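# Arrange three lettered blocks alphabetically on the mat

## Task

Of the four blocks, three carry a letter on their top face. Place those three entirely on the mat, tightly spaced in one straight line, so that the letters read in alphabetical order from left to right when viewed from the midpoint between the two arm bases. Each letter must face up and be upright, not rotated or mirrored. The remaining block must end up somewhere off the mat. Everything must stay in place without the robot holding it, and both grippers must release and pull away at the end.

## Robot and tools

Robot: two arms, left_arm and right_arm, each with six revolute joints plus a parallel gripper. The names are labels, not image sides. Scene frame: origin on the table surface between the two arm bases, +x pointing out across the table, +z up, and left_arm sits on the +y side. Viewed from the point between the bases looking along +x, the viewer's left is +y and right is -y, so alphabetical order left to right runs from larger y to smaller y.

Tool execute_actions takes "actions", a list holding zero or one item, plus an optional boolean "pictures" (images come back by default). An empty list is a look: nothing is commanded and the current state returns. A motion item is {"rows": [...], "steps": n}, where n is 1 to 15 control steps of 1/30 s each, defaulting to 15. Each row is used for one step; if there are fewer rows than steps, the final row repeats. A wait item is {"steps": n} with n up to 300, and counts from the previous result, with your reply time included. A refused call sends nothing.

Every row is one flat list of 14 numbers covering both arms, even if only one moves: left_arm waist, shoulder, elbow, forearm roll, wrist pitch, wrist roll, opening, then the same seven for right_arm. The joint values are absolute target angles in radians, in the same form the Joint positions line prints, not offsets. Stated ranges per arm: waist -6.283 to 6.283, shoulder -2.059 to 2.094, elbow -3.927 to 0.192, forearm roll -6.283 to 6.283, wrist pitch -1.693 to 3.142, wrist roll -6.283 to 6.283. True limits may differ by up to 0.010 rad. A target beyond a limit by more than 0.010 rad and further out than the last reported angle makes the call refused; a smaller overshoot is clipped at the real limit and a "joint sent to its limit" line appears (possibly about an earlier, still-running action). Missing that line does not prove more travel exists. Opening is an absolute value from -1 (closed) to +1 (fully open).

Motion limits: joint targets move at most 3.14 rad/s, take 0.16 s to ramp up, and all joints of one arm are slowed together so they arrive at once. Each step's target stays within 0.623 rad of the measured angle, and if the commanded pose would place the gripper over 70 mm from where it now is, all targets are pulled back toward the current angles. So big moves need several calls. Between calls the arms keep heading to the last row sent, until motion essentially stops or a step is HELD.

Gripper: fingers point along its +z axis and close along its y axis. The reported end_effector_position is the point between the pads when closed, roughly 2 cm short of the fingertips; closing pushes the tips about 10 mm further along +z. To keep hold, command an opening clearly below grip_measured (grip_measured is the measured opening on the command scale); a lower command squeezes harder, up to about 24 N per pad for objects up to about 6 cm. Echoing grip_measured still presses lightly on narrow parts; wider parts may slip. Closing quickly can squeeze harder, sometimes enough to spring the fingers open.

Result lines: per arm, end_effector_position in metres, end_effector_quat_wxyz, and linear/angular velocities (m/s, rad/s) in the scene frame; reported hand position may be off, more so at long reach. Joint positions and Joint velocities list the six joints (rad, rad/s) then the finger-pad gap (m, m/s; 0.084 m fully open). "joint command not followed" means a clearance check altered or blocked some joint targets; the rest of the row still ran. HELD marks steps where your row was not sent in whole or part. MOTOR HOT warns at 65 °C; at 80 °C an OVER-TEMPERATURE FAULT brakes that arm until it cools. Holding loads heats motors, even while you think. A TORQUE FAULT happens if contact torque reaches a joint's load limit (waist 46, shoulder 46, elbow 27.6, forearm roll 27.6, wrist pitch 18.4, wrist roll 18.4 N m, including held weight): the arm backs that joint off slightly, pauses 10 s and drops the rest of the call.

Cameras: cam_head_left, cam_head_right, cam_left_wrist, cam_right_wrist, each 672x504, returned in that order. Calibration (pinhole plus radial, OpenCV conventions) is listed with K and T_world_to_cam mapping scene frame to camera frame; real poses can be a little off, and wrist camera poses are derived from joint readings. zoom_image takes "camera" (one of the four names) and "region" [x0, y0, x1, y1] in pixels of that camera's latest full image, origin top-left, at most 504 by 504, and returns a closer view, useful for reading letters and their orientation.

finished_scene takes "scene" (the current scene number) and ends it irreversibly, reporting success; replying without any tool call also ends things. The simulation keeps running while you compose replies.

Avoid: dropping blocks, pushing anything off the table, hard contact or pressing between the two arms, slamming or shoving objects hard. Brief external tugs on held parts or nudges to loose objects may occur. Release and move the grippers away before finishing.

Each tool is called after "Emit:" as name([rows], argument=value, ...), one row to a line, values as JSON.

## Session

Emit:
execute_actions(actions=[])

Emit:
zoom_image(camera="cam_head_left", region=[240, 160, 520, 340])

Scene clock: 0.00 s of 7600.00 s.
left_arm: end_effector_position=(+0.2336, +0.3967, +0.2357) grip_measured=+1.00 end_effector_quat_wxyz=(+0.023, +0.268, +0.939, -0.215) end_effector_velocity=(-0.000, +0.000, -0.000) end_effector_angular_velocity=(+0.000, -0.000, +0.001) | right_arm: end_effector_position=(+0.5269, -0.2774, +0.2852) grip_measured=+1.00 end_effector_quat_wxyz=(-0.005, +0.606, +0.795, +0.012) end_effector_velocity=(+0.000, -0.000, -0.000) end_effector_angular_velocity=(-0.000, +0.001, -0.000)
Joint positions: left_arm=[ 0.396 -0.779 -0.502 -0.355  1.543 -2.091  0.084] | right_arm=[ 0.409  0.175 -1.517  0.024  1.329 -1.597  0.084]
Joint velocities: left_arm=[ 0. -0.  0.  0. -0. -0.  0.] | right_arm=[-0.     0.001 -0.     0.    -0.    -0.    -0.   ]
camera_calibration (this result's frames):
cam_left_wrist: T_world_to_cam=[[0.521359, 0.746897, -0.412711, -0.286467], [0.849115, -0.502123, 0.163939, 0.032085], [-0.0847858, -0.43591, -0.895988, 0.535305], [0, 0, 0, 1]] pos_world=[0.167494, 0.463417, 0.356138]
cam_right_wrist: T_world_to_cam=[[0.959766, 0.280593, 0.0107919, -0.397612], [0.280777, -0.959474, -0.0239398, -0.336693], [0.0036372, 0.0260067, -0.999655, 0.425139], [0, 0, 0, 1]] pos_world=[0.474604, -0.222537, 0.421223]

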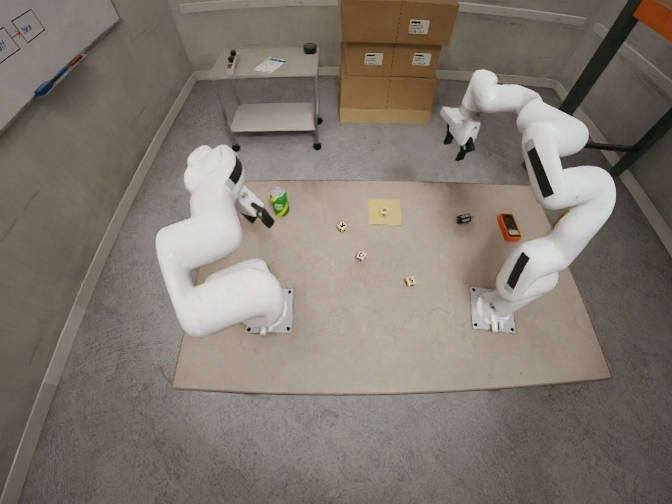

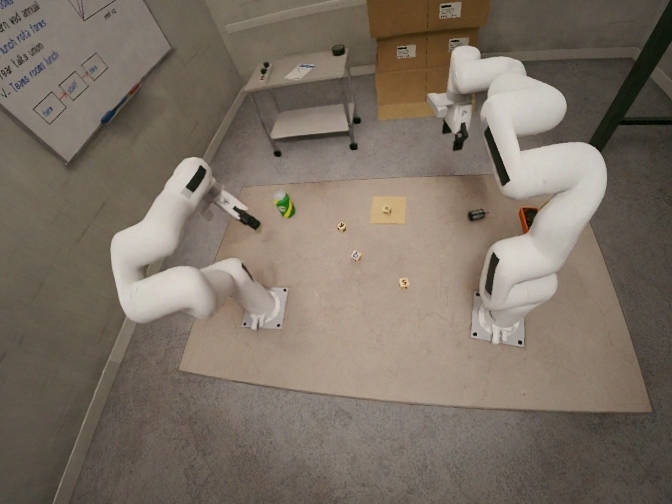

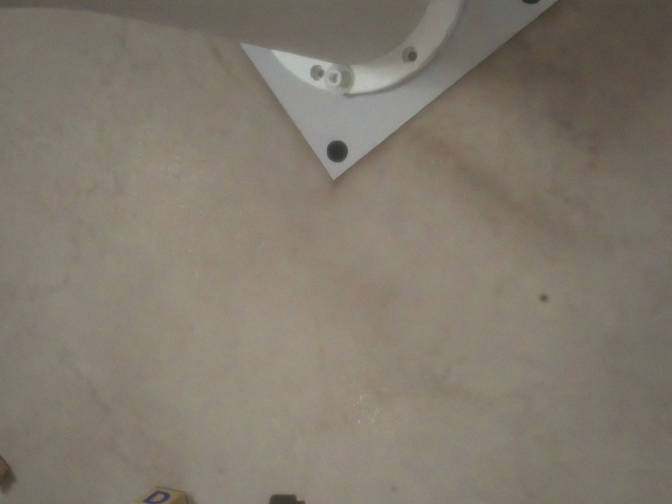

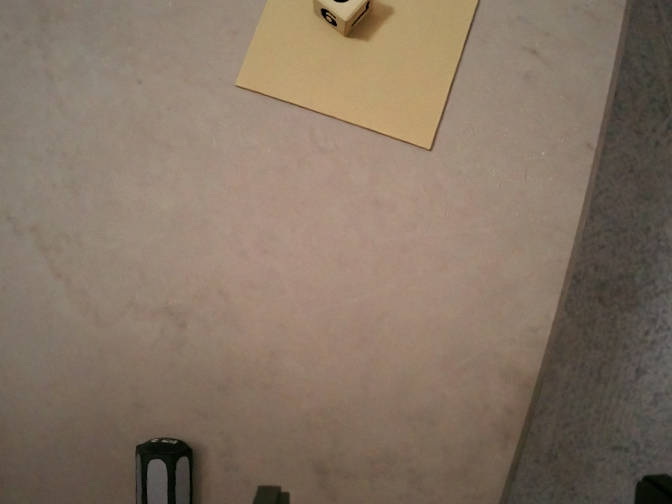

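Region (240, 160, 520, 340) of cam_head_left's 672x504 image, scaled by 1.800, with more detail than that image has; it fills the top 324 rows of this view, and the rest is white.

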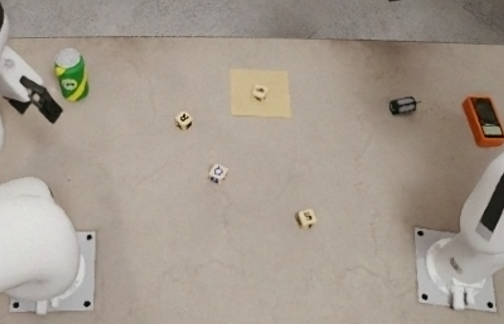

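Emit:
execute_actions([
  {"rows":[[0.396,-0.779,-0.502,-0.355,1.543,-2.091,1,1.275,0.385,-2.086,0,1.701,-3.598,1]]},
], pictures=false)

Emit:
execute_actions([
  {"steps":40},
])

Emit:
zoom_image(camera="cam_right_wrist", region=[0, 100, 340, 440])

Emit:
zoom_image(camera="cam_right_wrist", region=[332, 50, 672, 390])

Scene clock: 7.53 s of 7600.00 s.
left_arm: end_effector_position=(+0.2337, +0.3968, +0.2357) grip_measured=+1.00 end_effector_quat_wxyz=(+0.023, +0.268, +0.939, -0.215) end_effector_velocity=(+0.000, +0.000, -0.000) end_effector_angular_velocity=(-0.000, +0.001, +0.000) | right_arm: end_effector_position=(+0.4724, -0.1098, +0.3291) grip_measured=+1.00 end_effector_quat_wxyz=(-0.003, +0.314, +0.950, +0.007) end_effector_velocity=(-0.202, +0.351, +0.074) end_effector_angular_velocity=(-0.020, -0.013, +1.528)
Joint positions: left_arm=[ 0.396 -0.779 -0.502 -0.355  1.543 -2.091  0.084] | right_arm=[ 0.738  0.267 -1.766  0.014  1.491 -1.927  0.084]
Joint velocities: left_arm=[ 0.     0.001 -0.001  0.     0.    -0.    -0.   ] | right_arm=[ 0.741  0.161 -0.437 -0.018  0.286 -0.781 -0.   ]
Steps of this call (steps 1 to 90: nothing new was sent; then 4.03 s passed at rest; steps 91 to 105: all 15 steps of this action). Readings (joint positions):
91: left_arm=[0.396 -0.779 -0.502 -0.355 1.543 -2.091] | right_arm=[0.410 0.175 -1.517 0.024 1.329 -1.597]
92: left_arm=[0.396 -0.779 -0.502 -0.355 1.543 -2.091] | right_arm=[0.413 0.177 -1.522 0.024 1.333 -1.603]
94: left_arm=[0.396 -0.779 -0.502 -0.355 1.543 -2.091] | right_arm=[0.454 0.193 -1.561 0.021 1.360 -1.648]
98: left_arm=[0.396 -0.779 -0.502 -0.355 1.543 -2.091] | right_arm=[0.563 0.224 -1.651 0.019 1.416 -1.751]
105: the state above

Scene clock: 8.87 s of 7600.00 s.
left_arm: end_effector_position=(+0.2337, +0.3968, +0.2357) grip_measured=+1.00 end_effector_quat_wxyz=(+0.023, +0.268, +0.939, -0.215) end_effector_velocity=(+0.000, +0.000, +0.000) end_effector_angular_velocity=(+0.000, -0.001, +0.001) | right_arm: end_effector_position=(+0.2600, +0.0905, +0.3804) grip_measured=+1.00 end_effector_quat_wxyz=(+0.000, +0.707, -0.708, +0.000) end_effector_velocity=(-0.002, +0.000, -0.000) end_effector_angular_velocity=(-0.002, +0.001, +0.008)
Joint positions: left_arm=[ 0.396 -0.779 -0.502 -0.355  1.543 -2.091  0.084] | right_arm=[ 1.275  0.385 -2.086 -0.     1.701 -3.597  0.084]
Joint velocities: left_arm=[ 0.001  0.    -0.    -0.    -0.001  0.     0.   ] | right_arm=[ 0.003  0.    -0.     0.     0.002 -0.005 -0.   ]
Steps of this call (steps 1 to 40: the robot went on to your last target). Readings (joint positions):
1: left_arm=[0.396 -0.779 -0.502 -0.355 1.543 -2.091] | right_arm=[0.763 0.272 -1.780 0.013 1.501 -1.954]
2: left_arm=[0.396 -0.779 -0.502 -0.355 1.543 -2.091] | right_arm=[0.787 0.278 -1.795 0.012 1.510 -1.982]
4: left_arm=[0.396 -0.779 -0.502 -0.355 1.543 -2.091] | right_arm=[0.836 0.288 -1.823 0.011 1.529 -2.040]
8: left_arm=[0.396 -0.779 -0.502 -0.355 1.543 -2.091] | right_arm=[0.930 0.309 -1.880 0.009 1.566 -2.175]
40: the state above
camera_calibration (this result's frames):
cam_left_wrist: T_world_to_cam=[[0.521557, 0.746945, -0.412374, -0.286734], [0.849031, -0.502169, 0.164233, 0.0319632], [-0.0844085, -0.435775, -0.896089, 0.535251], [0, 0, 0, 1]] pos_world=[0.16759, 0.463475, 0.356141]
cam_right_wrist: T_world_to_cam=[[-0.999895, -0.0141671, -0.0030742, 0.295724], [-0.0141641, 0.999899, -0.00099997, -0.0158466], [0.00308806, -0.000956322, -0.999995, 0.514456], [0, 0, 0, 1]] pos_world=[0.29388, 0.0205265, 0.515346]

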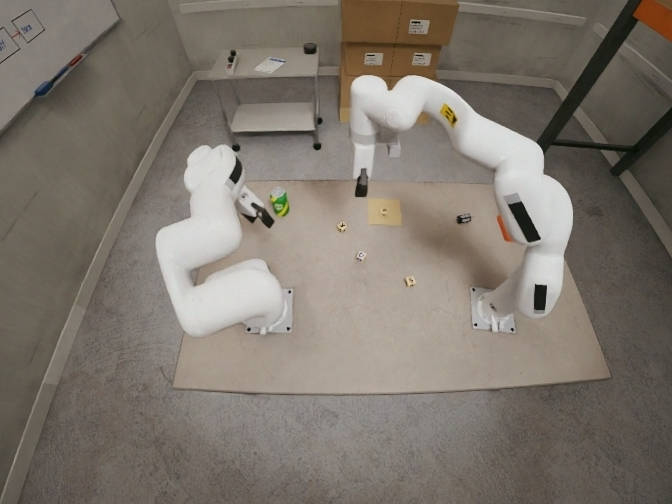

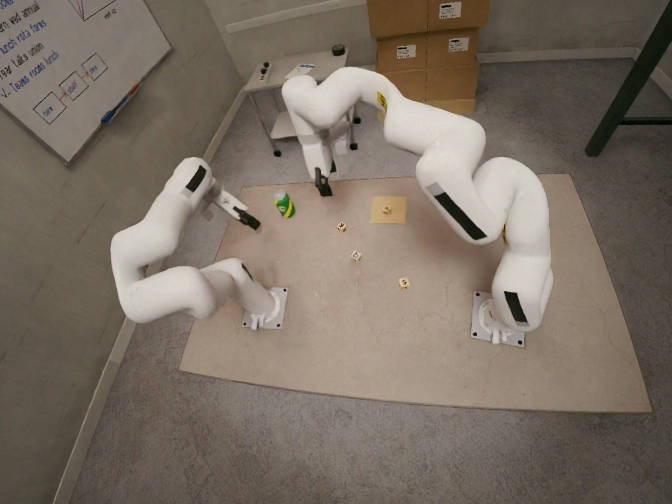

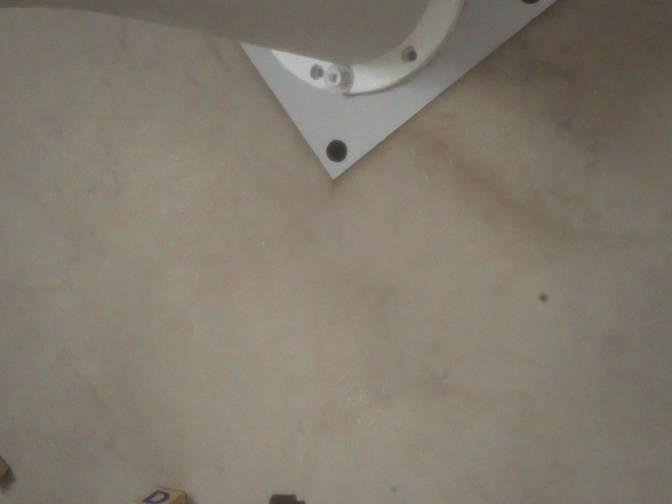

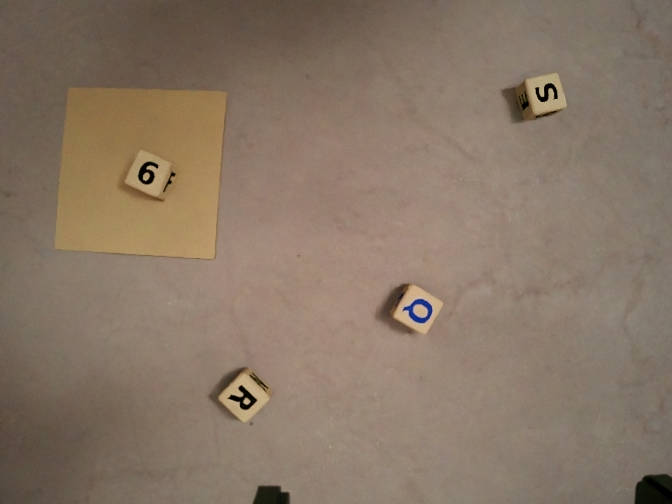

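Region (0, 100, 340, 440) of cam_right_wrist's 672x504 image, scaled by 1.482, with more detail than that image has.

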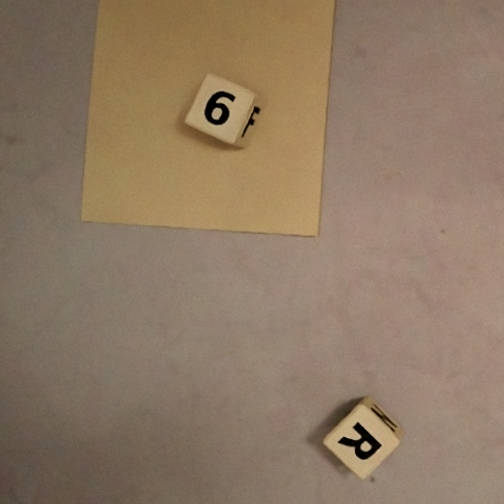

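Region (332, 50, 672, 390) of cam_right_wrist's 672x504 image, scaled by 1.482, with more detail than that image has.

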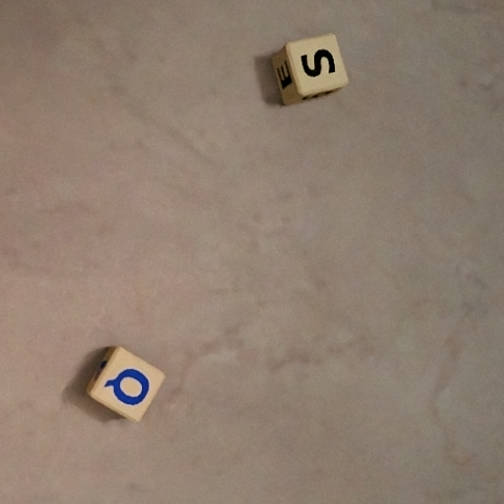

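Emit:
zoom_image(camera="cam_right_wrist", region=[510, 60, 580, 130])

Region (510, 60, 580, 130) of cam_right_wrist's 672x504 image, scaled by 7.200, with more detail than that image has.

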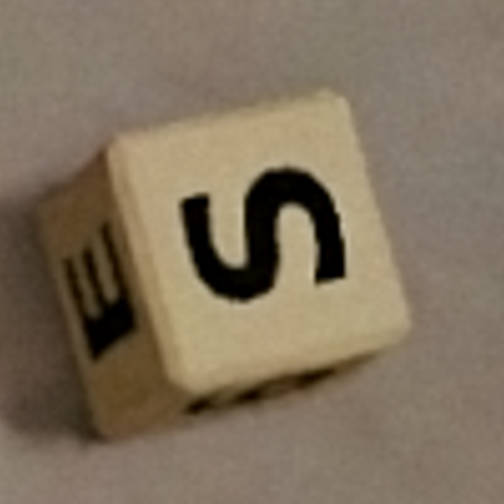

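Emit:
execute_actions([
  {"rows":[[0.396,-0.779,-0.502,-0.355,1.543,-2.091,1,0.869,0.453,-1.43,0,0.977,-3.63,1]]},
], pictures=false)

Emit:
execute_actions([
  {"steps":25},
])

Emit:
execute_actions([
  {"rows":[[0.396,-0.779,-0.502,-0.355,1.543,-2.091,1,0.869,0.611,-1.375,0,0.764,-3.63,1]]},
])

Scene clock: 48.17 s of 7600.00 s.
left_arm: end_effector_position=(+0.2337, +0.3968, +0.2357) grip_measured=+1.00 end_effector_quat_wxyz=(+0.023, +0.268, +0.939, -0.215) end_effector_velocity=(+0.000, +0.000, -0.000) end_effector_angular_velocity=(-0.000, +0.001, +0.000) | right_arm: end_effector_position=(+0.3754, +0.0508, +0.2474) grip_measured=+1.00 end_effector_quat_wxyz=(+0.004, +0.636, -0.771, +0.001) end_effector_velocity=(+0.228, -0.156, -0.307) end_effector_angular_velocity=(+0.010, -0.007, -0.430)
Joint positions: left_arm=[ 0.396 -0.779 -0.502 -0.355  1.543 -2.091  0.084] | right_arm=[ 1.068  0.42  -1.753 -0.     1.342 -3.614  0.084]
Joint velocities: left_arm=[ 0.     0.002 -0.001 -0.    -0.     0.    -0.   ] | right_arm=[-0.467  0.08   0.76   0.001 -0.853 -0.038  0.   ]
Steps of this call (steps 1 to 30: the robot went on to your last target; steps 31 to 100: nothing new was sent; then 35.47 s passed at rest; steps 101 to 115: all 15 steps of this action). Readings (joint positions):
101: left_arm=[0.396 -0.779 -0.502 -0.355 1.543 -2.091] | right_arm=[1.275 0.385 -2.086 0.000 1.701 -3.598]
102: left_arm=[0.396 -0.779 -0.502 -0.355 1.543 -2.091] | right_arm=[1.273 0.385 -2.081 0.000 1.694 -3.598]
104: left_arm=[0.396 -0.779 -0.502 -0.355 1.543 -2.091] | right_arm=[1.247 0.384 -2.041 0.001 1.649 -3.601]
108: left_arm=[0.396 -0.779 -0.502 -0.355 1.543 -2.091] | right_arm=[1.177 0.403 -1.930 -0.000 1.542 -3.606]
115: the state above

Scene clock: 49.00 s of 7600.00 s.
left_arm: end_effector_position=(+0.2337, +0.3968, +0.2357) grip_measured=+1.00 end_effector_quat_wxyz=(+0.023, +0.268, +0.939, -0.215) end_effector_velocity=(-0.000, -0.000, +0.000) end_effector_angular_velocity=(-0.000, +0.000, -0.001) | right_arm: end_effector_position=(+0.4492, -0.0387, +0.1210) grip_measured=+1.00 end_effector_quat_wxyz=(+0.000, -0.563, +0.826, +0.000) end_effector_velocity=(-0.000, -0.004, -0.005) end_effector_angular_velocity=(-0.007, +0.008, -0.004)
Joint positions: left_arm=[ 0.396 -0.779 -0.502 -0.355  1.543 -2.091  0.084] | right_arm=[ 0.87   0.453 -1.431  0.     0.977 -3.63   0.084]
Joint velocities: left_arm=[-0.001  0.    -0.     0.     0.     0.    -0.   ] | right_arm=[-0.005  0.004  0.006 -0.    -0.    -0.001  0.   ]
Steps of this call (steps 1 to 25: the robot went on to your last target). Readings (joint positions):
1: left_arm=[0.396 -0.779 -0.502 -0.355 1.543 -2.091] | right_arm=[1.052 0.423 -1.728 -0.000 1.313 -3.616]
2: left_arm=[0.396 -0.779 -0.502 -0.355 1.543 -2.091] | right_arm=[1.037 0.426 -1.703 -0.000 1.285 -3.617]
4: left_arm=[0.396 -0.779 -0.502 -0.355 1.543 -2.091] | right_arm=[1.005 0.431 -1.652 -0.000 1.227 -3.619]
8: left_arm=[0.396 -0.779 -0.502 -0.355 1.543 -2.091] | right_arm=[0.942 0.441 -1.550 -0.000 1.112 -3.624]
25: the state above
camera_calibration (this result's frames):
cam_left_wrist: T_world_to_cam=[[0.521557, 0.746944, -0.412374, -0.286734], [0.849031, -0.502169, 0.164233, 0.0319633], [-0.0844088, -0.435775, -0.896089, 0.535251], [0, 0, 0, 1]] pos_world=[0.16759, 0.463475, 0.356141]
cam_right_wrist: T_world_to_cam=[[-0.936585, 0.350424, -0.00346999, 0.46806], [0.350426, 0.93659, -0.000166902, -0.0505589], [0.00319147, -0.00137229, -0.999994, 0.254265], [0, 0, 0, 1]] pos_world=[0.455284, -0.116317, 0.255879]

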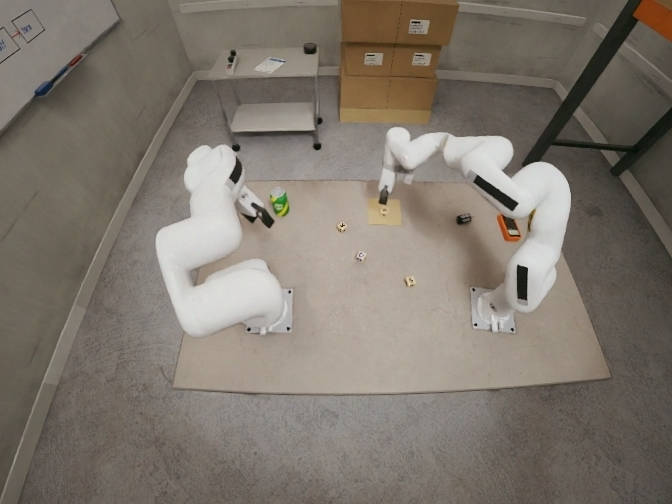

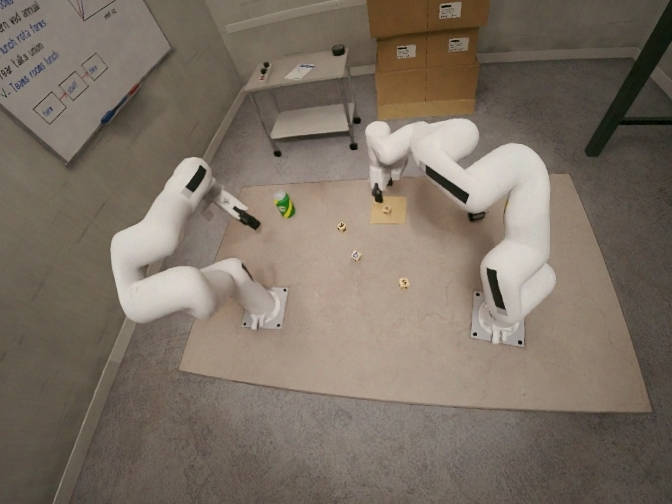

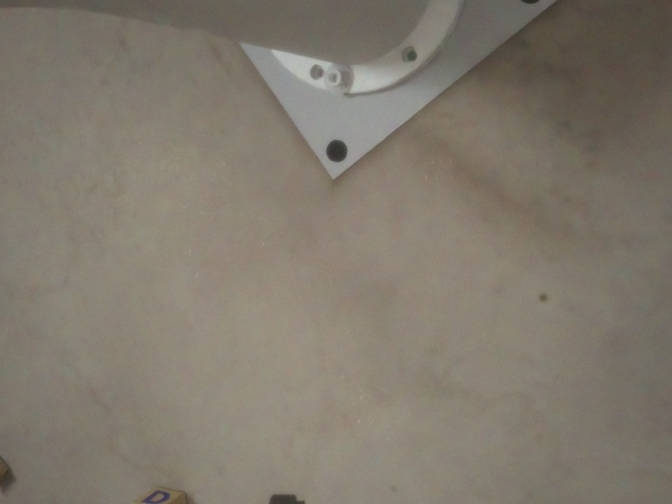

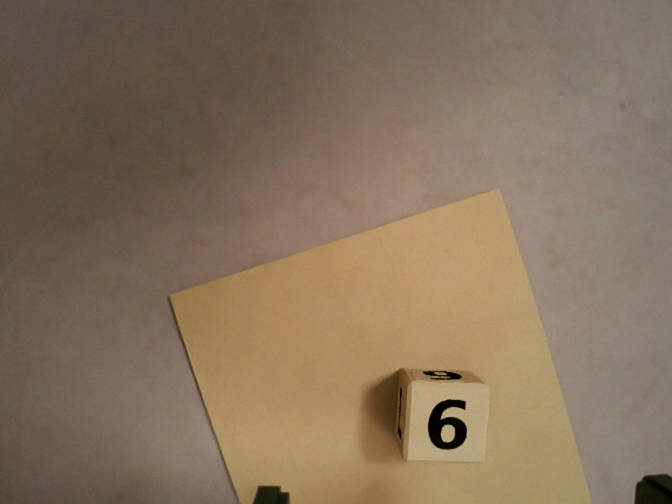

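Scene clock: 49.50 s of 7600.00 s.
left_arm: end_effector_position=(+0.2337, +0.3968, +0.2357) grip_measured=+1.00 end_effector_quat_wxyz=(+0.023, +0.268, +0.939, -0.215) end_effector_velocity=(+0.000, +0.000, -0.000) end_effector_angular_velocity=(-0.000, +0.001, +0.001) | right_arm: end_effector_position=(+0.4506, -0.0381, +0.0269) grip_measured=+1.00 end_effector_quat_wxyz=(+0.002, -0.563, +0.826, +0.000) end_effector_velocity=(+0.013, +0.011, +0.015) end_effector_angular_velocity=(+0.036, -0.043, +0.001)
Joint positions: left_arm=[ 0.396 -0.779 -0.502 -0.355  1.543 -2.091  0.084] | right_arm=[ 0.869  0.608 -1.378 -0.     0.765 -3.63   0.084]
Joint velocities: left_arm=[ 0.     0.001 -0.     0.    -0.    -0.     0.   ] | right_arm=[ 0.    -0.014 -0.014 -0.001 -0.028 -0.001  0.   ]
Steps of this call (steps 1 to 15: all 15 steps of this action). Readings (joint positions):
1: left_arm=[0.396 -0.779 -0.502 -0.355 1.543 -2.091] | right_arm=[0.870 0.453 -1.430 0.000 0.977 -3.630]
2: left_arm=[0.396 -0.779 -0.502 -0.355 1.543 -2.091] | right_arm=[0.870 0.455 -1.430 -0.000 0.971 -3.630]
4: left_arm=[0.396 -0.779 -0.502 -0.355 1.543 -2.091] | right_arm=[0.869 0.485 -1.424 -0.000 0.920 -3.630]
8: left_arm=[0.396 -0.779 -0.502 -0.355 1.543 -2.091] | right_arm=[0.869 0.583 -1.381 0.000 0.811 -3.630]
15: the state above
camera_calibration (this result's frames):
cam_left_wrist: T_world_to_cam=[[0.521557, 0.746944, -0.412374, -0.286734], [0.849031, -0.502169, 0.164233, 0.0319634], [-0.0844089, -0.435775, -0.896089, 0.535251], [0, 0, 0, 1]] pos_world=[0.16759, 0.463475, 0.356141]
cam_right_wrist: T_world_to_cam=[[-0.936347, 0.351035, -0.00529431, 0.468774], [0.351023, 0.936362, 0.00306943, -0.0520584], [0.00603487, 0.00101563, -0.999981, 0.158952], [0, 0, 0, 1]] pos_world=[0.456249, -0.115972, 0.161591]

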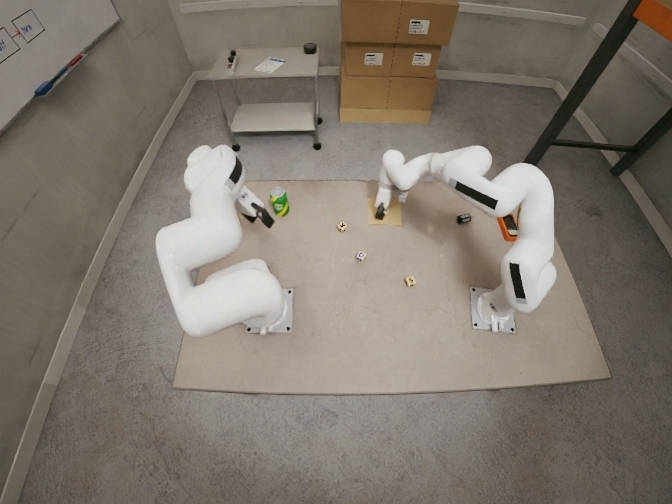

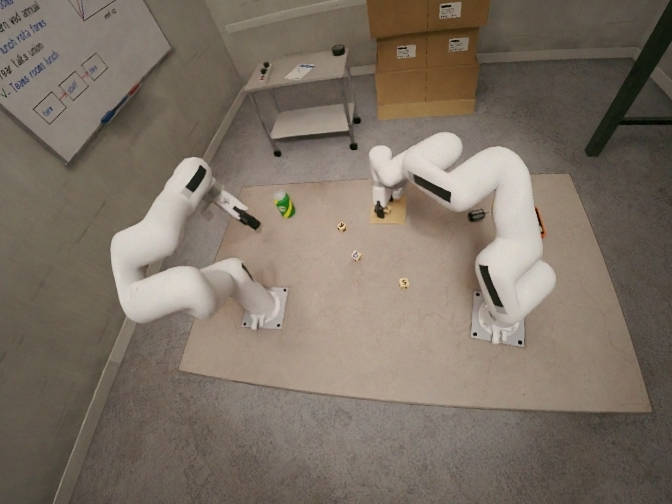

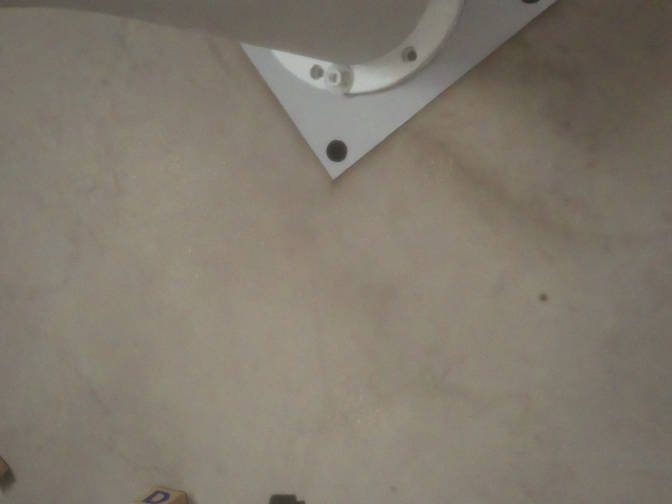

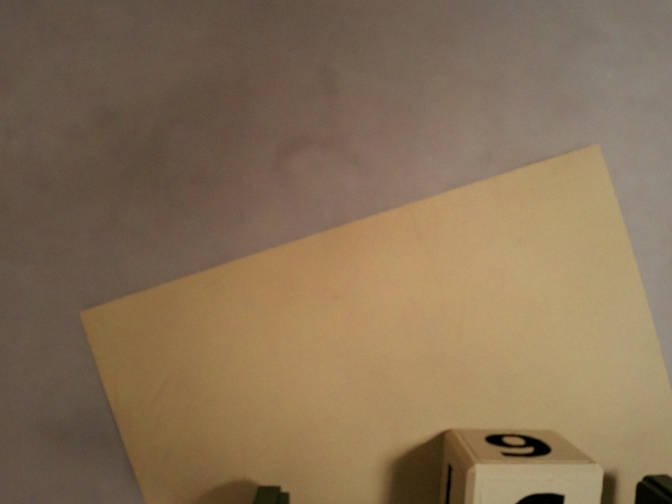

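Emit:
execute_actions([
  {"rows":[[0.396,-0.779,-0.502,-0.355,1.543,-2.091,1,0.857,0.611,-1.375,0,0.764,-3.63,1]],"steps":8},
], pictures=false)

Emit:
execute_actions([
  {"rows":[[0.396,-0.779,-0.502,-0.355,1.543,-2.091,1,0.857,0.611,-1.375,0,0.764,-3.63,-0.8]]},
], pictures=false)

Emit:
execute_actions([
  {"rows":[[0.396,-0.779,-0.502,-0.355,1.543,-2.091,1,0.857,0.5,-1.41,0,0.91,-3.63,-0.8]],"steps":8},
], pictures=false)

Emit:
execute_actions([
  {"rows":[[0.396,-0.779,-0.502,-0.355,1.543,-2.091,1,0.57,0.5,-1.41,0,0.91,-3.63,-0.8]]},
], pictures=false)

Emit:
execute_actions([
  {"rows":[[0.396,-0.779,-0.502,-0.355,1.543,-2.091,1,0.57,0.609,-1.375,0,0.766,-3.63,-0.8]]},
], pictures=false)

Emit:
execute_actions([
  {"rows":[[0.396,-0.779,-0.502,-0.355,1.543,-2.091,1,0.57,0.609,-1.375,0,0.766,-3.63,1]],"steps":10},
], pictures=false)

Emit:
execute_actions([
  {"rows":[[0.396,-0.779,-0.502,-0.355,1.543,-2.091,1,0.57,0.453,-1.43,0,0.977,-3.63,1]],"steps":9},
], pictures=false)

Emit:
execute_actions([
  {"rows":[[0.396,-0.779,-0.502,-0.355,1.543,-2.091,1,1.318,0.262,-1.15,0,0.888,-6.195,1]]},
], pictures=false)

Emit:
execute_actions([
  {"steps":40},
])

Scene clock: 69.87 s of 7600.00 s.
left_arm: end_effector_position=(+0.2337, +0.3968, +0.2357) grip_measured=+1.00 end_effector_quat_wxyz=(+0.023, +0.268, +0.939, -0.215) end_effector_velocity=(-0.000, -0.000, +0.000) end_effector_angular_velocity=(+0.000, -0.001, -0.000) | right_arm: end_effector_position=(+0.4538, -0.0444, +0.0241) grip_measured=+1.00 end_effector_quat_wxyz=(-0.000, -0.558, +0.830, -0.000) end_effector_velocity=(+0.002, -0.002, +0.000) end_effector_angular_velocity=(+0.000, -0.001, -0.004)
Joint positions: left_arm=[ 0.396 -0.779 -0.502 -0.355  1.543 -2.091  0.084] | right_arm=[ 0.857  0.611 -1.375 -0.     0.764 -3.63   0.084]
Joint velocities: left_arm=[-0.    -0.001  0.    -0.     0.     0.     0.   ] | right_arm=[-0.005 -0.    -0.001 -0.     0.    -0.    -0.   ]
Steps of this call (steps 1 to 15: the robot went on to your last target; steps 16 to 90: nothing new was sent; then 17.10 s passed at rest; steps 91 to 98: all 8 steps of this action). Readings (joint positions):
91: left_arm=[0.396 -0.779 -0.502 -0.355 1.543 -2.091] | right_arm=[0.869 0.611 -1.375 0.000 0.764 -3.630]
92: left_arm=[0.396 -0.779 -0.502 -0.355 1.543 -2.091] | right_arm=[0.868 0.611 -1.375 0.000 0.764 -3.630]
94: left_arm=[0.396 -0.779 -0.502 -0.355 1.543 -2.091] | right_arm=[0.862 0.611 -1.375 0.000 0.764 -3.630]
98: the state above

Scene clock: 70.37 s of 7600.00 s.
left_arm: end_effector_position=(+0.2337, +0.3968, +0.2357) grip_measured=+1.00 end_effector_quat_wxyz=(+0.023, +0.268, +0.939, -0.215) end_effector_velocity=(+0.000, +0.000, +0.000) end_effector_angular_velocity=(+0.001, -0.001, -0.000) | right_arm: end_effector_position=(+0.4549, -0.0437, +0.0258) grip_measured=-0.33 end_effector_quat_wxyz=(+0.002, -0.558, +0.830, +0.000) end_effector_velocity=(-0.001, -0.001, -0.001) end_effector_angular_velocity=(-0.002, +0.002, -0.001)
Joint positions: left_arm=[ 0.396 -0.779 -0.502 -0.355  1.543 -2.091  0.084] | right_arm=[ 0.857  0.609 -1.377 -0.     0.763 -3.63   0.03 ]
Joint velocities: left_arm=[-0.    -0.001 -0.     0.    -0.     0.     0.   ] | right_arm=[-0.     0.001  0.001  0.     0.001  0.001  0.   ]
Steps of this call (steps 1 to 15: all 15 steps of this action). Readings (joint positions):
1: left_arm=[0.396 -0.779 -0.502 -0.355 1.543 -2.091] | right_arm=[0.857 0.611 -1.375 -0.000 0.764 -3.630]
2: left_arm=[0.396 -0.779 -0.502 -0.355 1.543 -2.091] | right_arm=[0.857 0.611 -1.375 -0.000 0.764 -3.630]
4: left_arm=[0.396 -0.779 -0.502 -0.355 1.543 -2.091] | right_arm=[0.857 0.611 -1.375 0.000 0.764 -3.630]
8: left_arm=[0.396 -0.779 -0.502 -0.355 1.543 -2.091] | right_arm=[0.857 0.610 -1.377 -0.000 0.763 -3.630]
15: the state above

Scene clock: 70.63 s of 7600.00 s.
left_arm: end_effector_position=(+0.2337, +0.3968, +0.2357) grip_measured=+1.00 end_effector_quat_wxyz=(+0.023, +0.268, +0.939, -0.215) end_effector_velocity=(-0.000, -0.000, -0.000) end_effector_angular_velocity=(-0.000, +0.001, -0.000) | right_arm: end_effector_position=(+0.4584, -0.0404, +0.0914) grip_measured=-0.33 end_effector_quat_wxyz=(+0.008, -0.558, +0.830, +0.001) end_effector_velocity=(+0.032, +0.026, +0.171) end_effector_angular_velocity=(+0.104, -0.127, +0.002)
Joint positions: left_arm=[ 0.396 -0.779 -0.502 -0.355  1.543 -2.091  0.084] | right_arm=[ 0.857  0.503 -1.414  0.     0.895 -3.63   0.03 ]
Joint velocities: left_arm=[-0.     0.     0.001 -0.    -0.     0.     0.   ] | right_arm=[-0.001 -0.237 -0.122 -0.002  0.195 -0.001 -0.   ]
Steps of this call (steps 1 to 8: all 8 steps of this action). Readings (joint positions):
1: left_arm=[0.396 -0.779 -0.502 -0.355 1.543 -2.091] | right_arm=[0.857 0.609 -1.377 -0.000 0.764 -3.630]
2: left_arm=[0.396 -0.779 -0.502 -0.355 1.543 -2.091] | right_arm=[0.857 0.607 -1.377 0.000 0.770 -3.630]
4: left_arm=[0.396 -0.779 -0.502 -0.355 1.543 -2.091] | right_arm=[0.857 0.580 -1.379 0.000 0.821 -3.630]
8: the state above

Scene clock: 71.13 s of 7600.00 s.
left_arm: end_effector_position=(+0.2337, +0.3968, +0.2357) grip_measured=+1.00 end_effector_quat_wxyz=(+0.023, +0.268, +0.939, -0.215) end_effector_velocity=(+0.000, +0.000, -0.000) end_effector_angular_velocity=(-0.000, +0.000, +0.000) | right_arm: end_effector_position=(+0.5400, -0.1809, +0.0901) grip_measured=-0.33 end_effector_quat_wxyz=(-0.000, -0.437, +0.900, -0.000) end_effector_velocity=(+0.029, -0.065, +0.004) end_effector_angular_velocity=(+0.003, -0.003, -0.124)
Joint positions: left_arm=[ 0.396 -0.779 -0.502 -0.355  1.543 -2.091  0.084] | right_arm=[ 0.576  0.5   -1.41  -0.     0.91  -3.63   0.03 ]
Joint velocities: left_arm=[-0.     0.001  0.    -0.    -0.001 -0.     0.   ] | right_arm=[-0.124 -0.006 -0.002  0.002  0.003 -0.001  0.   ]
Steps of this call (steps 1 to 15: all 15 steps of this action). Readings (joint positions):
1: left_arm=[0.396 -0.779 -0.502 -0.355 1.543 -2.091] | right_arm=[0.857 0.498 -1.415 -0.000 0.900 -3.630]
2: left_arm=[0.396 -0.779 -0.502 -0.355 1.543 -2.091] | right_arm=[0.854 0.498 -1.414 0.000 0.903 -3.630]
4: left_arm=[0.396 -0.779 -0.502 -0.355 1.543 -2.091] | right_arm=[0.815 0.502 -1.410 0.000 0.905 -3.630]
8: left_arm=[0.396 -0.779 -0.502 -0.355 1.543 -2.091] | right_arm=[0.707 0.503 -1.409 -0.000 0.907 -3.630]
15: the state above

Scene clock: 71.63 s of 7600.00 s.
left_arm: end_effector_position=(+0.2337, +0.3968, +0.2357) grip_measured=+1.00 end_effector_quat_wxyz=(+0.023, +0.268, +0.939, -0.215) end_effector_velocity=(+0.000, +0.000, +0.000) end_effector_angular_velocity=(+0.001, -0.002, +0.000) | right_arm: end_effector_position=(+0.5400, -0.1845, +0.0251) grip_measured=-0.33 end_effector_quat_wxyz=(-0.000, -0.434, +0.901, +0.000) end_effector_velocity=(+0.000, -0.002, -0.003) end_effector_angular_velocity=(-0.001, +0.001, -0.004)
Joint positions: left_arm=[ 0.396 -0.779 -0.502 -0.355  1.543 -2.091  0.084] | right_arm=[ 0.57   0.609 -1.375  0.     0.767 -3.63   0.03 ]
Joint velocities: left_arm=[ 0.    -0.002  0.    -0.    -0.    -0.     0.   ] | right_arm=[-0.004  0.004  0.001 -0.001 -0.004  0.001  0.   ]
Steps of this call (steps 1 to 15: all 15 steps of this action). Readings (joint positions):
1: left_arm=[0.396 -0.779 -0.502 -0.355 1.543 -2.091] | right_arm=[0.574 0.500 -1.410 -0.000 0.910 -3.630]
2: left_arm=[0.396 -0.779 -0.502 -0.355 1.543 -2.091] | right_arm=[0.573 0.503 -1.409 -0.000 0.903 -3.630]
4: left_arm=[0.396 -0.779 -0.502 -0.355 1.543 -2.091] | right_arm=[0.573 0.533 -1.403 -0.000 0.855 -3.630]
8: left_arm=[0.396 -0.779 -0.502 -0.355 1.543 -2.091] | right_arm=[0.572 0.608 -1.369 0.000 0.781 -3.630]
15: the state above

Scene clock: 71.97 s of 7600.00 s.
left_arm: end_effector_position=(+0.2337, +0.3968, +0.2357) grip_measured=+1.00 end_effector_quat_wxyz=(+0.023, +0.268, +0.939, -0.215) end_effector_velocity=(+0.000, -0.000, +0.000) end_effector_angular_velocity=(+0.001, -0.001, -0.000) | right_arm: end_effector_position=(+0.5404, -0.1846, +0.0252) grip_measured=+0.99 end_effector_quat_wxyz=(+0.000, -0.434, +0.901, -0.000) end_effector_velocity=(+0.000, -0.000, -0.000) end_effector_angular_velocity=(+0.000, +0.000, -0.001)
Joint positions: left_arm=[ 0.396 -0.779 -0.502 -0.355  1.543 -2.091  0.084] | right_arm=[ 0.57   0.609 -1.375  0.     0.766 -3.63   0.084]
Joint velocities: left_arm=[-0.    -0.001  0.    -0.    -0.    -0.     0.   ] | right_arm=[-0.001  0.    -0.     0.001  0.     0.     0.006]
Steps of this call (steps 1 to 10: all 10 steps of this action). Readings (joint positions):
1: left_arm=[0.396 -0.779 -0.502 -0.355 1.543 -2.091] | right_arm=[0.570 0.609 -1.375 0.000 0.766 -3.630]
2: left_arm=[0.396 -0.779 -0.502 -0.355 1.543 -2.091] | right_arm=[0.570 0.609 -1.375 0.000 0.766 -3.630]
4: left_arm=[0.396 -0.779 -0.502 -0.355 1.543 -2.091] | right_arm=[0.570 0.609 -1.375 0.000 0.766 -3.630]
8: left_arm=[0.396 -0.779 -0.502 -0.355 1.543 -2.091] | right_arm=[0.570 0.609 -1.375 0.000 0.766 -3.630]
10: the state above

Scene clock: 72.27 s of 7600.00 s.
left_arm: end_effector_position=(+0.2337, +0.3968, +0.2357) grip_measured=+1.00 end_effector_quat_wxyz=(+0.023, +0.268, +0.939, -0.215) end_effector_velocity=(+0.000, +0.000, +0.000) end_effector_angular_velocity=(+0.001, -0.001, +0.001) | right_arm: end_effector_position=(+0.5458, -0.1823, +0.1159) grip_measured=+1.00 end_effector_quat_wxyz=(+0.009, -0.434, +0.901, -0.000) end_effector_velocity=(+0.002, +0.001, +0.225) end_effector_angular_velocity=(+0.031, -0.073, +0.001)
Joint positions: left_arm=[ 0.396 -0.779 -0.502 -0.355  1.543 -2.091  0.084] | right_arm=[ 0.57   0.466 -1.431 -0.     0.946 -3.63   0.084]
Joint velocities: left_arm=[ 0.    -0.    -0.001  0.    -0.001 -0.     0.   ] | right_arm=[ 0.001 -0.35  -0.132 -0.001  0.402  0.     0.   ]
Steps of this call (steps 1 to 9: all 9 steps of this action). Readings (joint positions):
1: left_arm=[0.396 -0.779 -0.502 -0.355 1.543 -2.091] | right_arm=[0.570 0.609 -1.375 0.000 0.766 -3.630]
2: left_arm=[0.396 -0.779 -0.502 -0.355 1.543 -2.091] | right_arm=[0.570 0.607 -1.376 0.000 0.771 -3.630]
4: left_arm=[0.396 -0.779 -0.502 -0.355 1.543 -2.091] | right_arm=[0.570 0.580 -1.381 0.000 0.819 -3.630]
8: left_arm=[0.396 -0.779 -0.502 -0.355 1.543 -2.091] | right_arm=[0.570 0.480 -1.424 -0.000 0.930 -3.630]
9: the state above

Scene clock: 72.77 s of 7600.00 s.
left_arm: end_effector_position=(+0.2337, +0.3968, +0.2357) grip_measured=+1.00 end_effector_quat_wxyz=(+0.023, +0.268, +0.939, -0.215) end_effector_velocity=(-0.000, -0.000, +0.000) end_effector_angular_velocity=(+0.000, -0.000, -0.000) | right_arm: end_effector_position=(+0.4223, -0.0465, +0.1190) grip_measured=+1.00 end_effector_quat_wxyz=(-0.001, +0.703, -0.711, +0.000) end_effector_velocity=(-0.308, +0.259, +0.005) end_effector_angular_velocity=(-0.004, +0.002, +1.662)
Joint positions: left_arm=[ 0.396 -0.779 -0.502 -0.355  1.543 -2.091  0.084] | right_arm=[ 0.891  0.372 -1.303  0.     0.929 -3.972  0.084]
Joint velocities: left_arm=[-0.    -0.001 -0.     0.     0.    -0.     0.   ] | right_arm=[ 0.723 -0.185  0.257 -0.    -0.068 -0.939 -0.   ]
Steps of this call (steps 1 to 15: all 15 steps of this action). Readings (joint positions):
1: left_arm=[0.396 -0.779 -0.502 -0.355 1.543 -2.091] | right_arm=[0.570 0.457 -1.433 -0.000 0.957 -3.630]
2: left_arm=[0.396 -0.779 -0.502 -0.355 1.543 -2.091] | right_arm=[0.574 0.452 -1.430 -0.000 0.961 -3.636]
4: left_arm=[0.396 -0.779 -0.502 -0.355 1.543 -2.091] | right_arm=[0.612 0.441 -1.407 -0.000 0.957 -3.681]
8: left_arm=[0.396 -0.779 -0.502 -0.355 1.543 -2.091] | right_arm=[0.720 0.414 -1.364 0.000 0.945 -3.781]
15: the state above

Scene clock: 74.10 s of 7600.00 s.
left_arm: end_effector_position=(+0.2337, +0.3968, +0.2357) grip_measured=+1.00 end_effector_quat_wxyz=(+0.023, +0.268, +0.939, -0.215) end_effector_velocity=(-0.000, -0.000, +0.000) end_effector_angular_velocity=(+0.000, -0.001, +0.000) | right_arm: end_effector_position=(+0.2194, +0.0587, +0.1205) grip_measured=+1.00 end_effector_quat_wxyz=(+0.000, +0.861, +0.509, -0.000) end_effector_velocity=(-0.001, -0.000, +0.000) end_effector_angular_velocity=(-0.001, +0.001, +0.012)
Joint positions: left_arm=[ 0.396 -0.779 -0.502 -0.355  1.543 -2.091  0.084] | right_arm=[ 1.318  0.262 -1.15   0.     0.888 -6.194  0.084]
Joint velocities: left_arm=[ 0.    -0.002 -0.    -0.     0.001 -0.001 -0.   ] | right_arm=[ 0.001 -0.001  0.     0.     0.002 -0.011  0.   ]
Steps of this call (steps 1 to 40: the robot went on to your last target). Readings (joint positions):
1: left_arm=[0.396 -0.779 -0.502 -0.355 1.543 -2.091] | right_arm=[0.915 0.365 -1.294 0.000 0.927 -4.004]
2: left_arm=[0.396 -0.779 -0.502 -0.355 1.543 -2.091] | right_arm=[0.939 0.359 -1.286 0.000 0.924 -4.038]
4: left_arm=[0.396 -0.779 -0.502 -0.355 1.543 -2.091] | right_arm=[0.986 0.347 -1.269 0.000 0.920 -4.111]
8: left_arm=[0.396 -0.779 -0.502 -0.355 1.543 -2.091] | right_arm=[1.079 0.323 -1.235 0.000 0.911 -4.284]
40: the state above
camera_calibration (this result's frames):
cam_left_wrist: T_world_to_cam=[[0.521557, 0.746944, -0.412374, -0.286734], [0.849031, -0.502169, 0.164233, 0.0319632], [-0.0844087, -0.435775, -0.896089, 0.535251], [0, 0, 0, 1]] pos_world=[0.16759, 0.463475, 0.356141]
cam_right_wrist: T_world_to_cam=[[0.883396, -0.468617, -0.00304517, -0.132685], [-0.468621, -0.883399, -0.000927472, 0.225329], [-0.00225547, 0.00224636, -0.999995, 0.255601], [0, 0, 0, 1]] pos_world=[0.223384, 0.136303, 0.255405]

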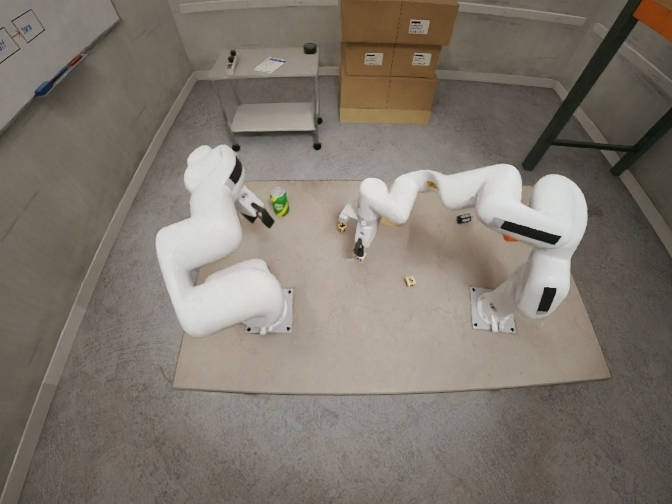

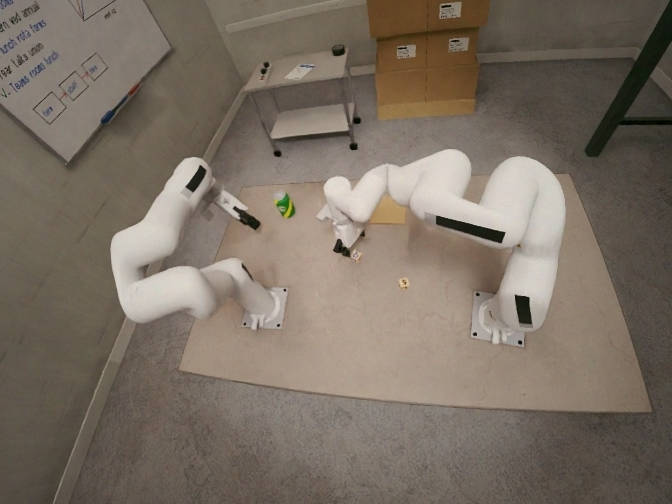

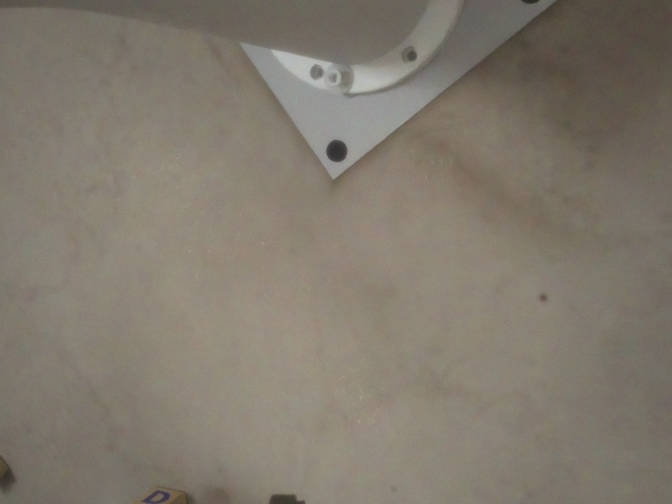

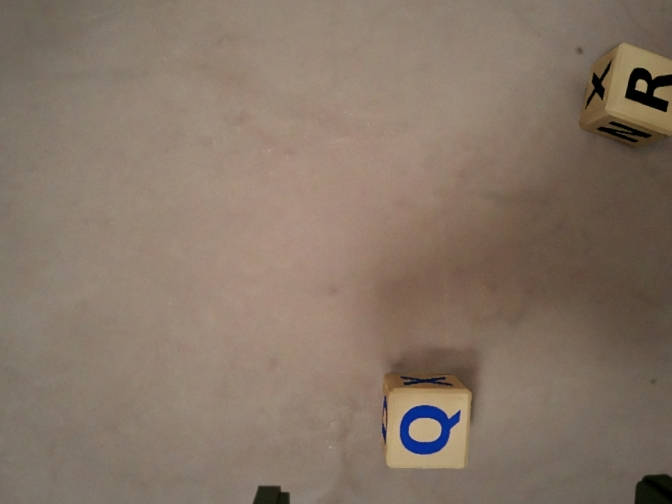

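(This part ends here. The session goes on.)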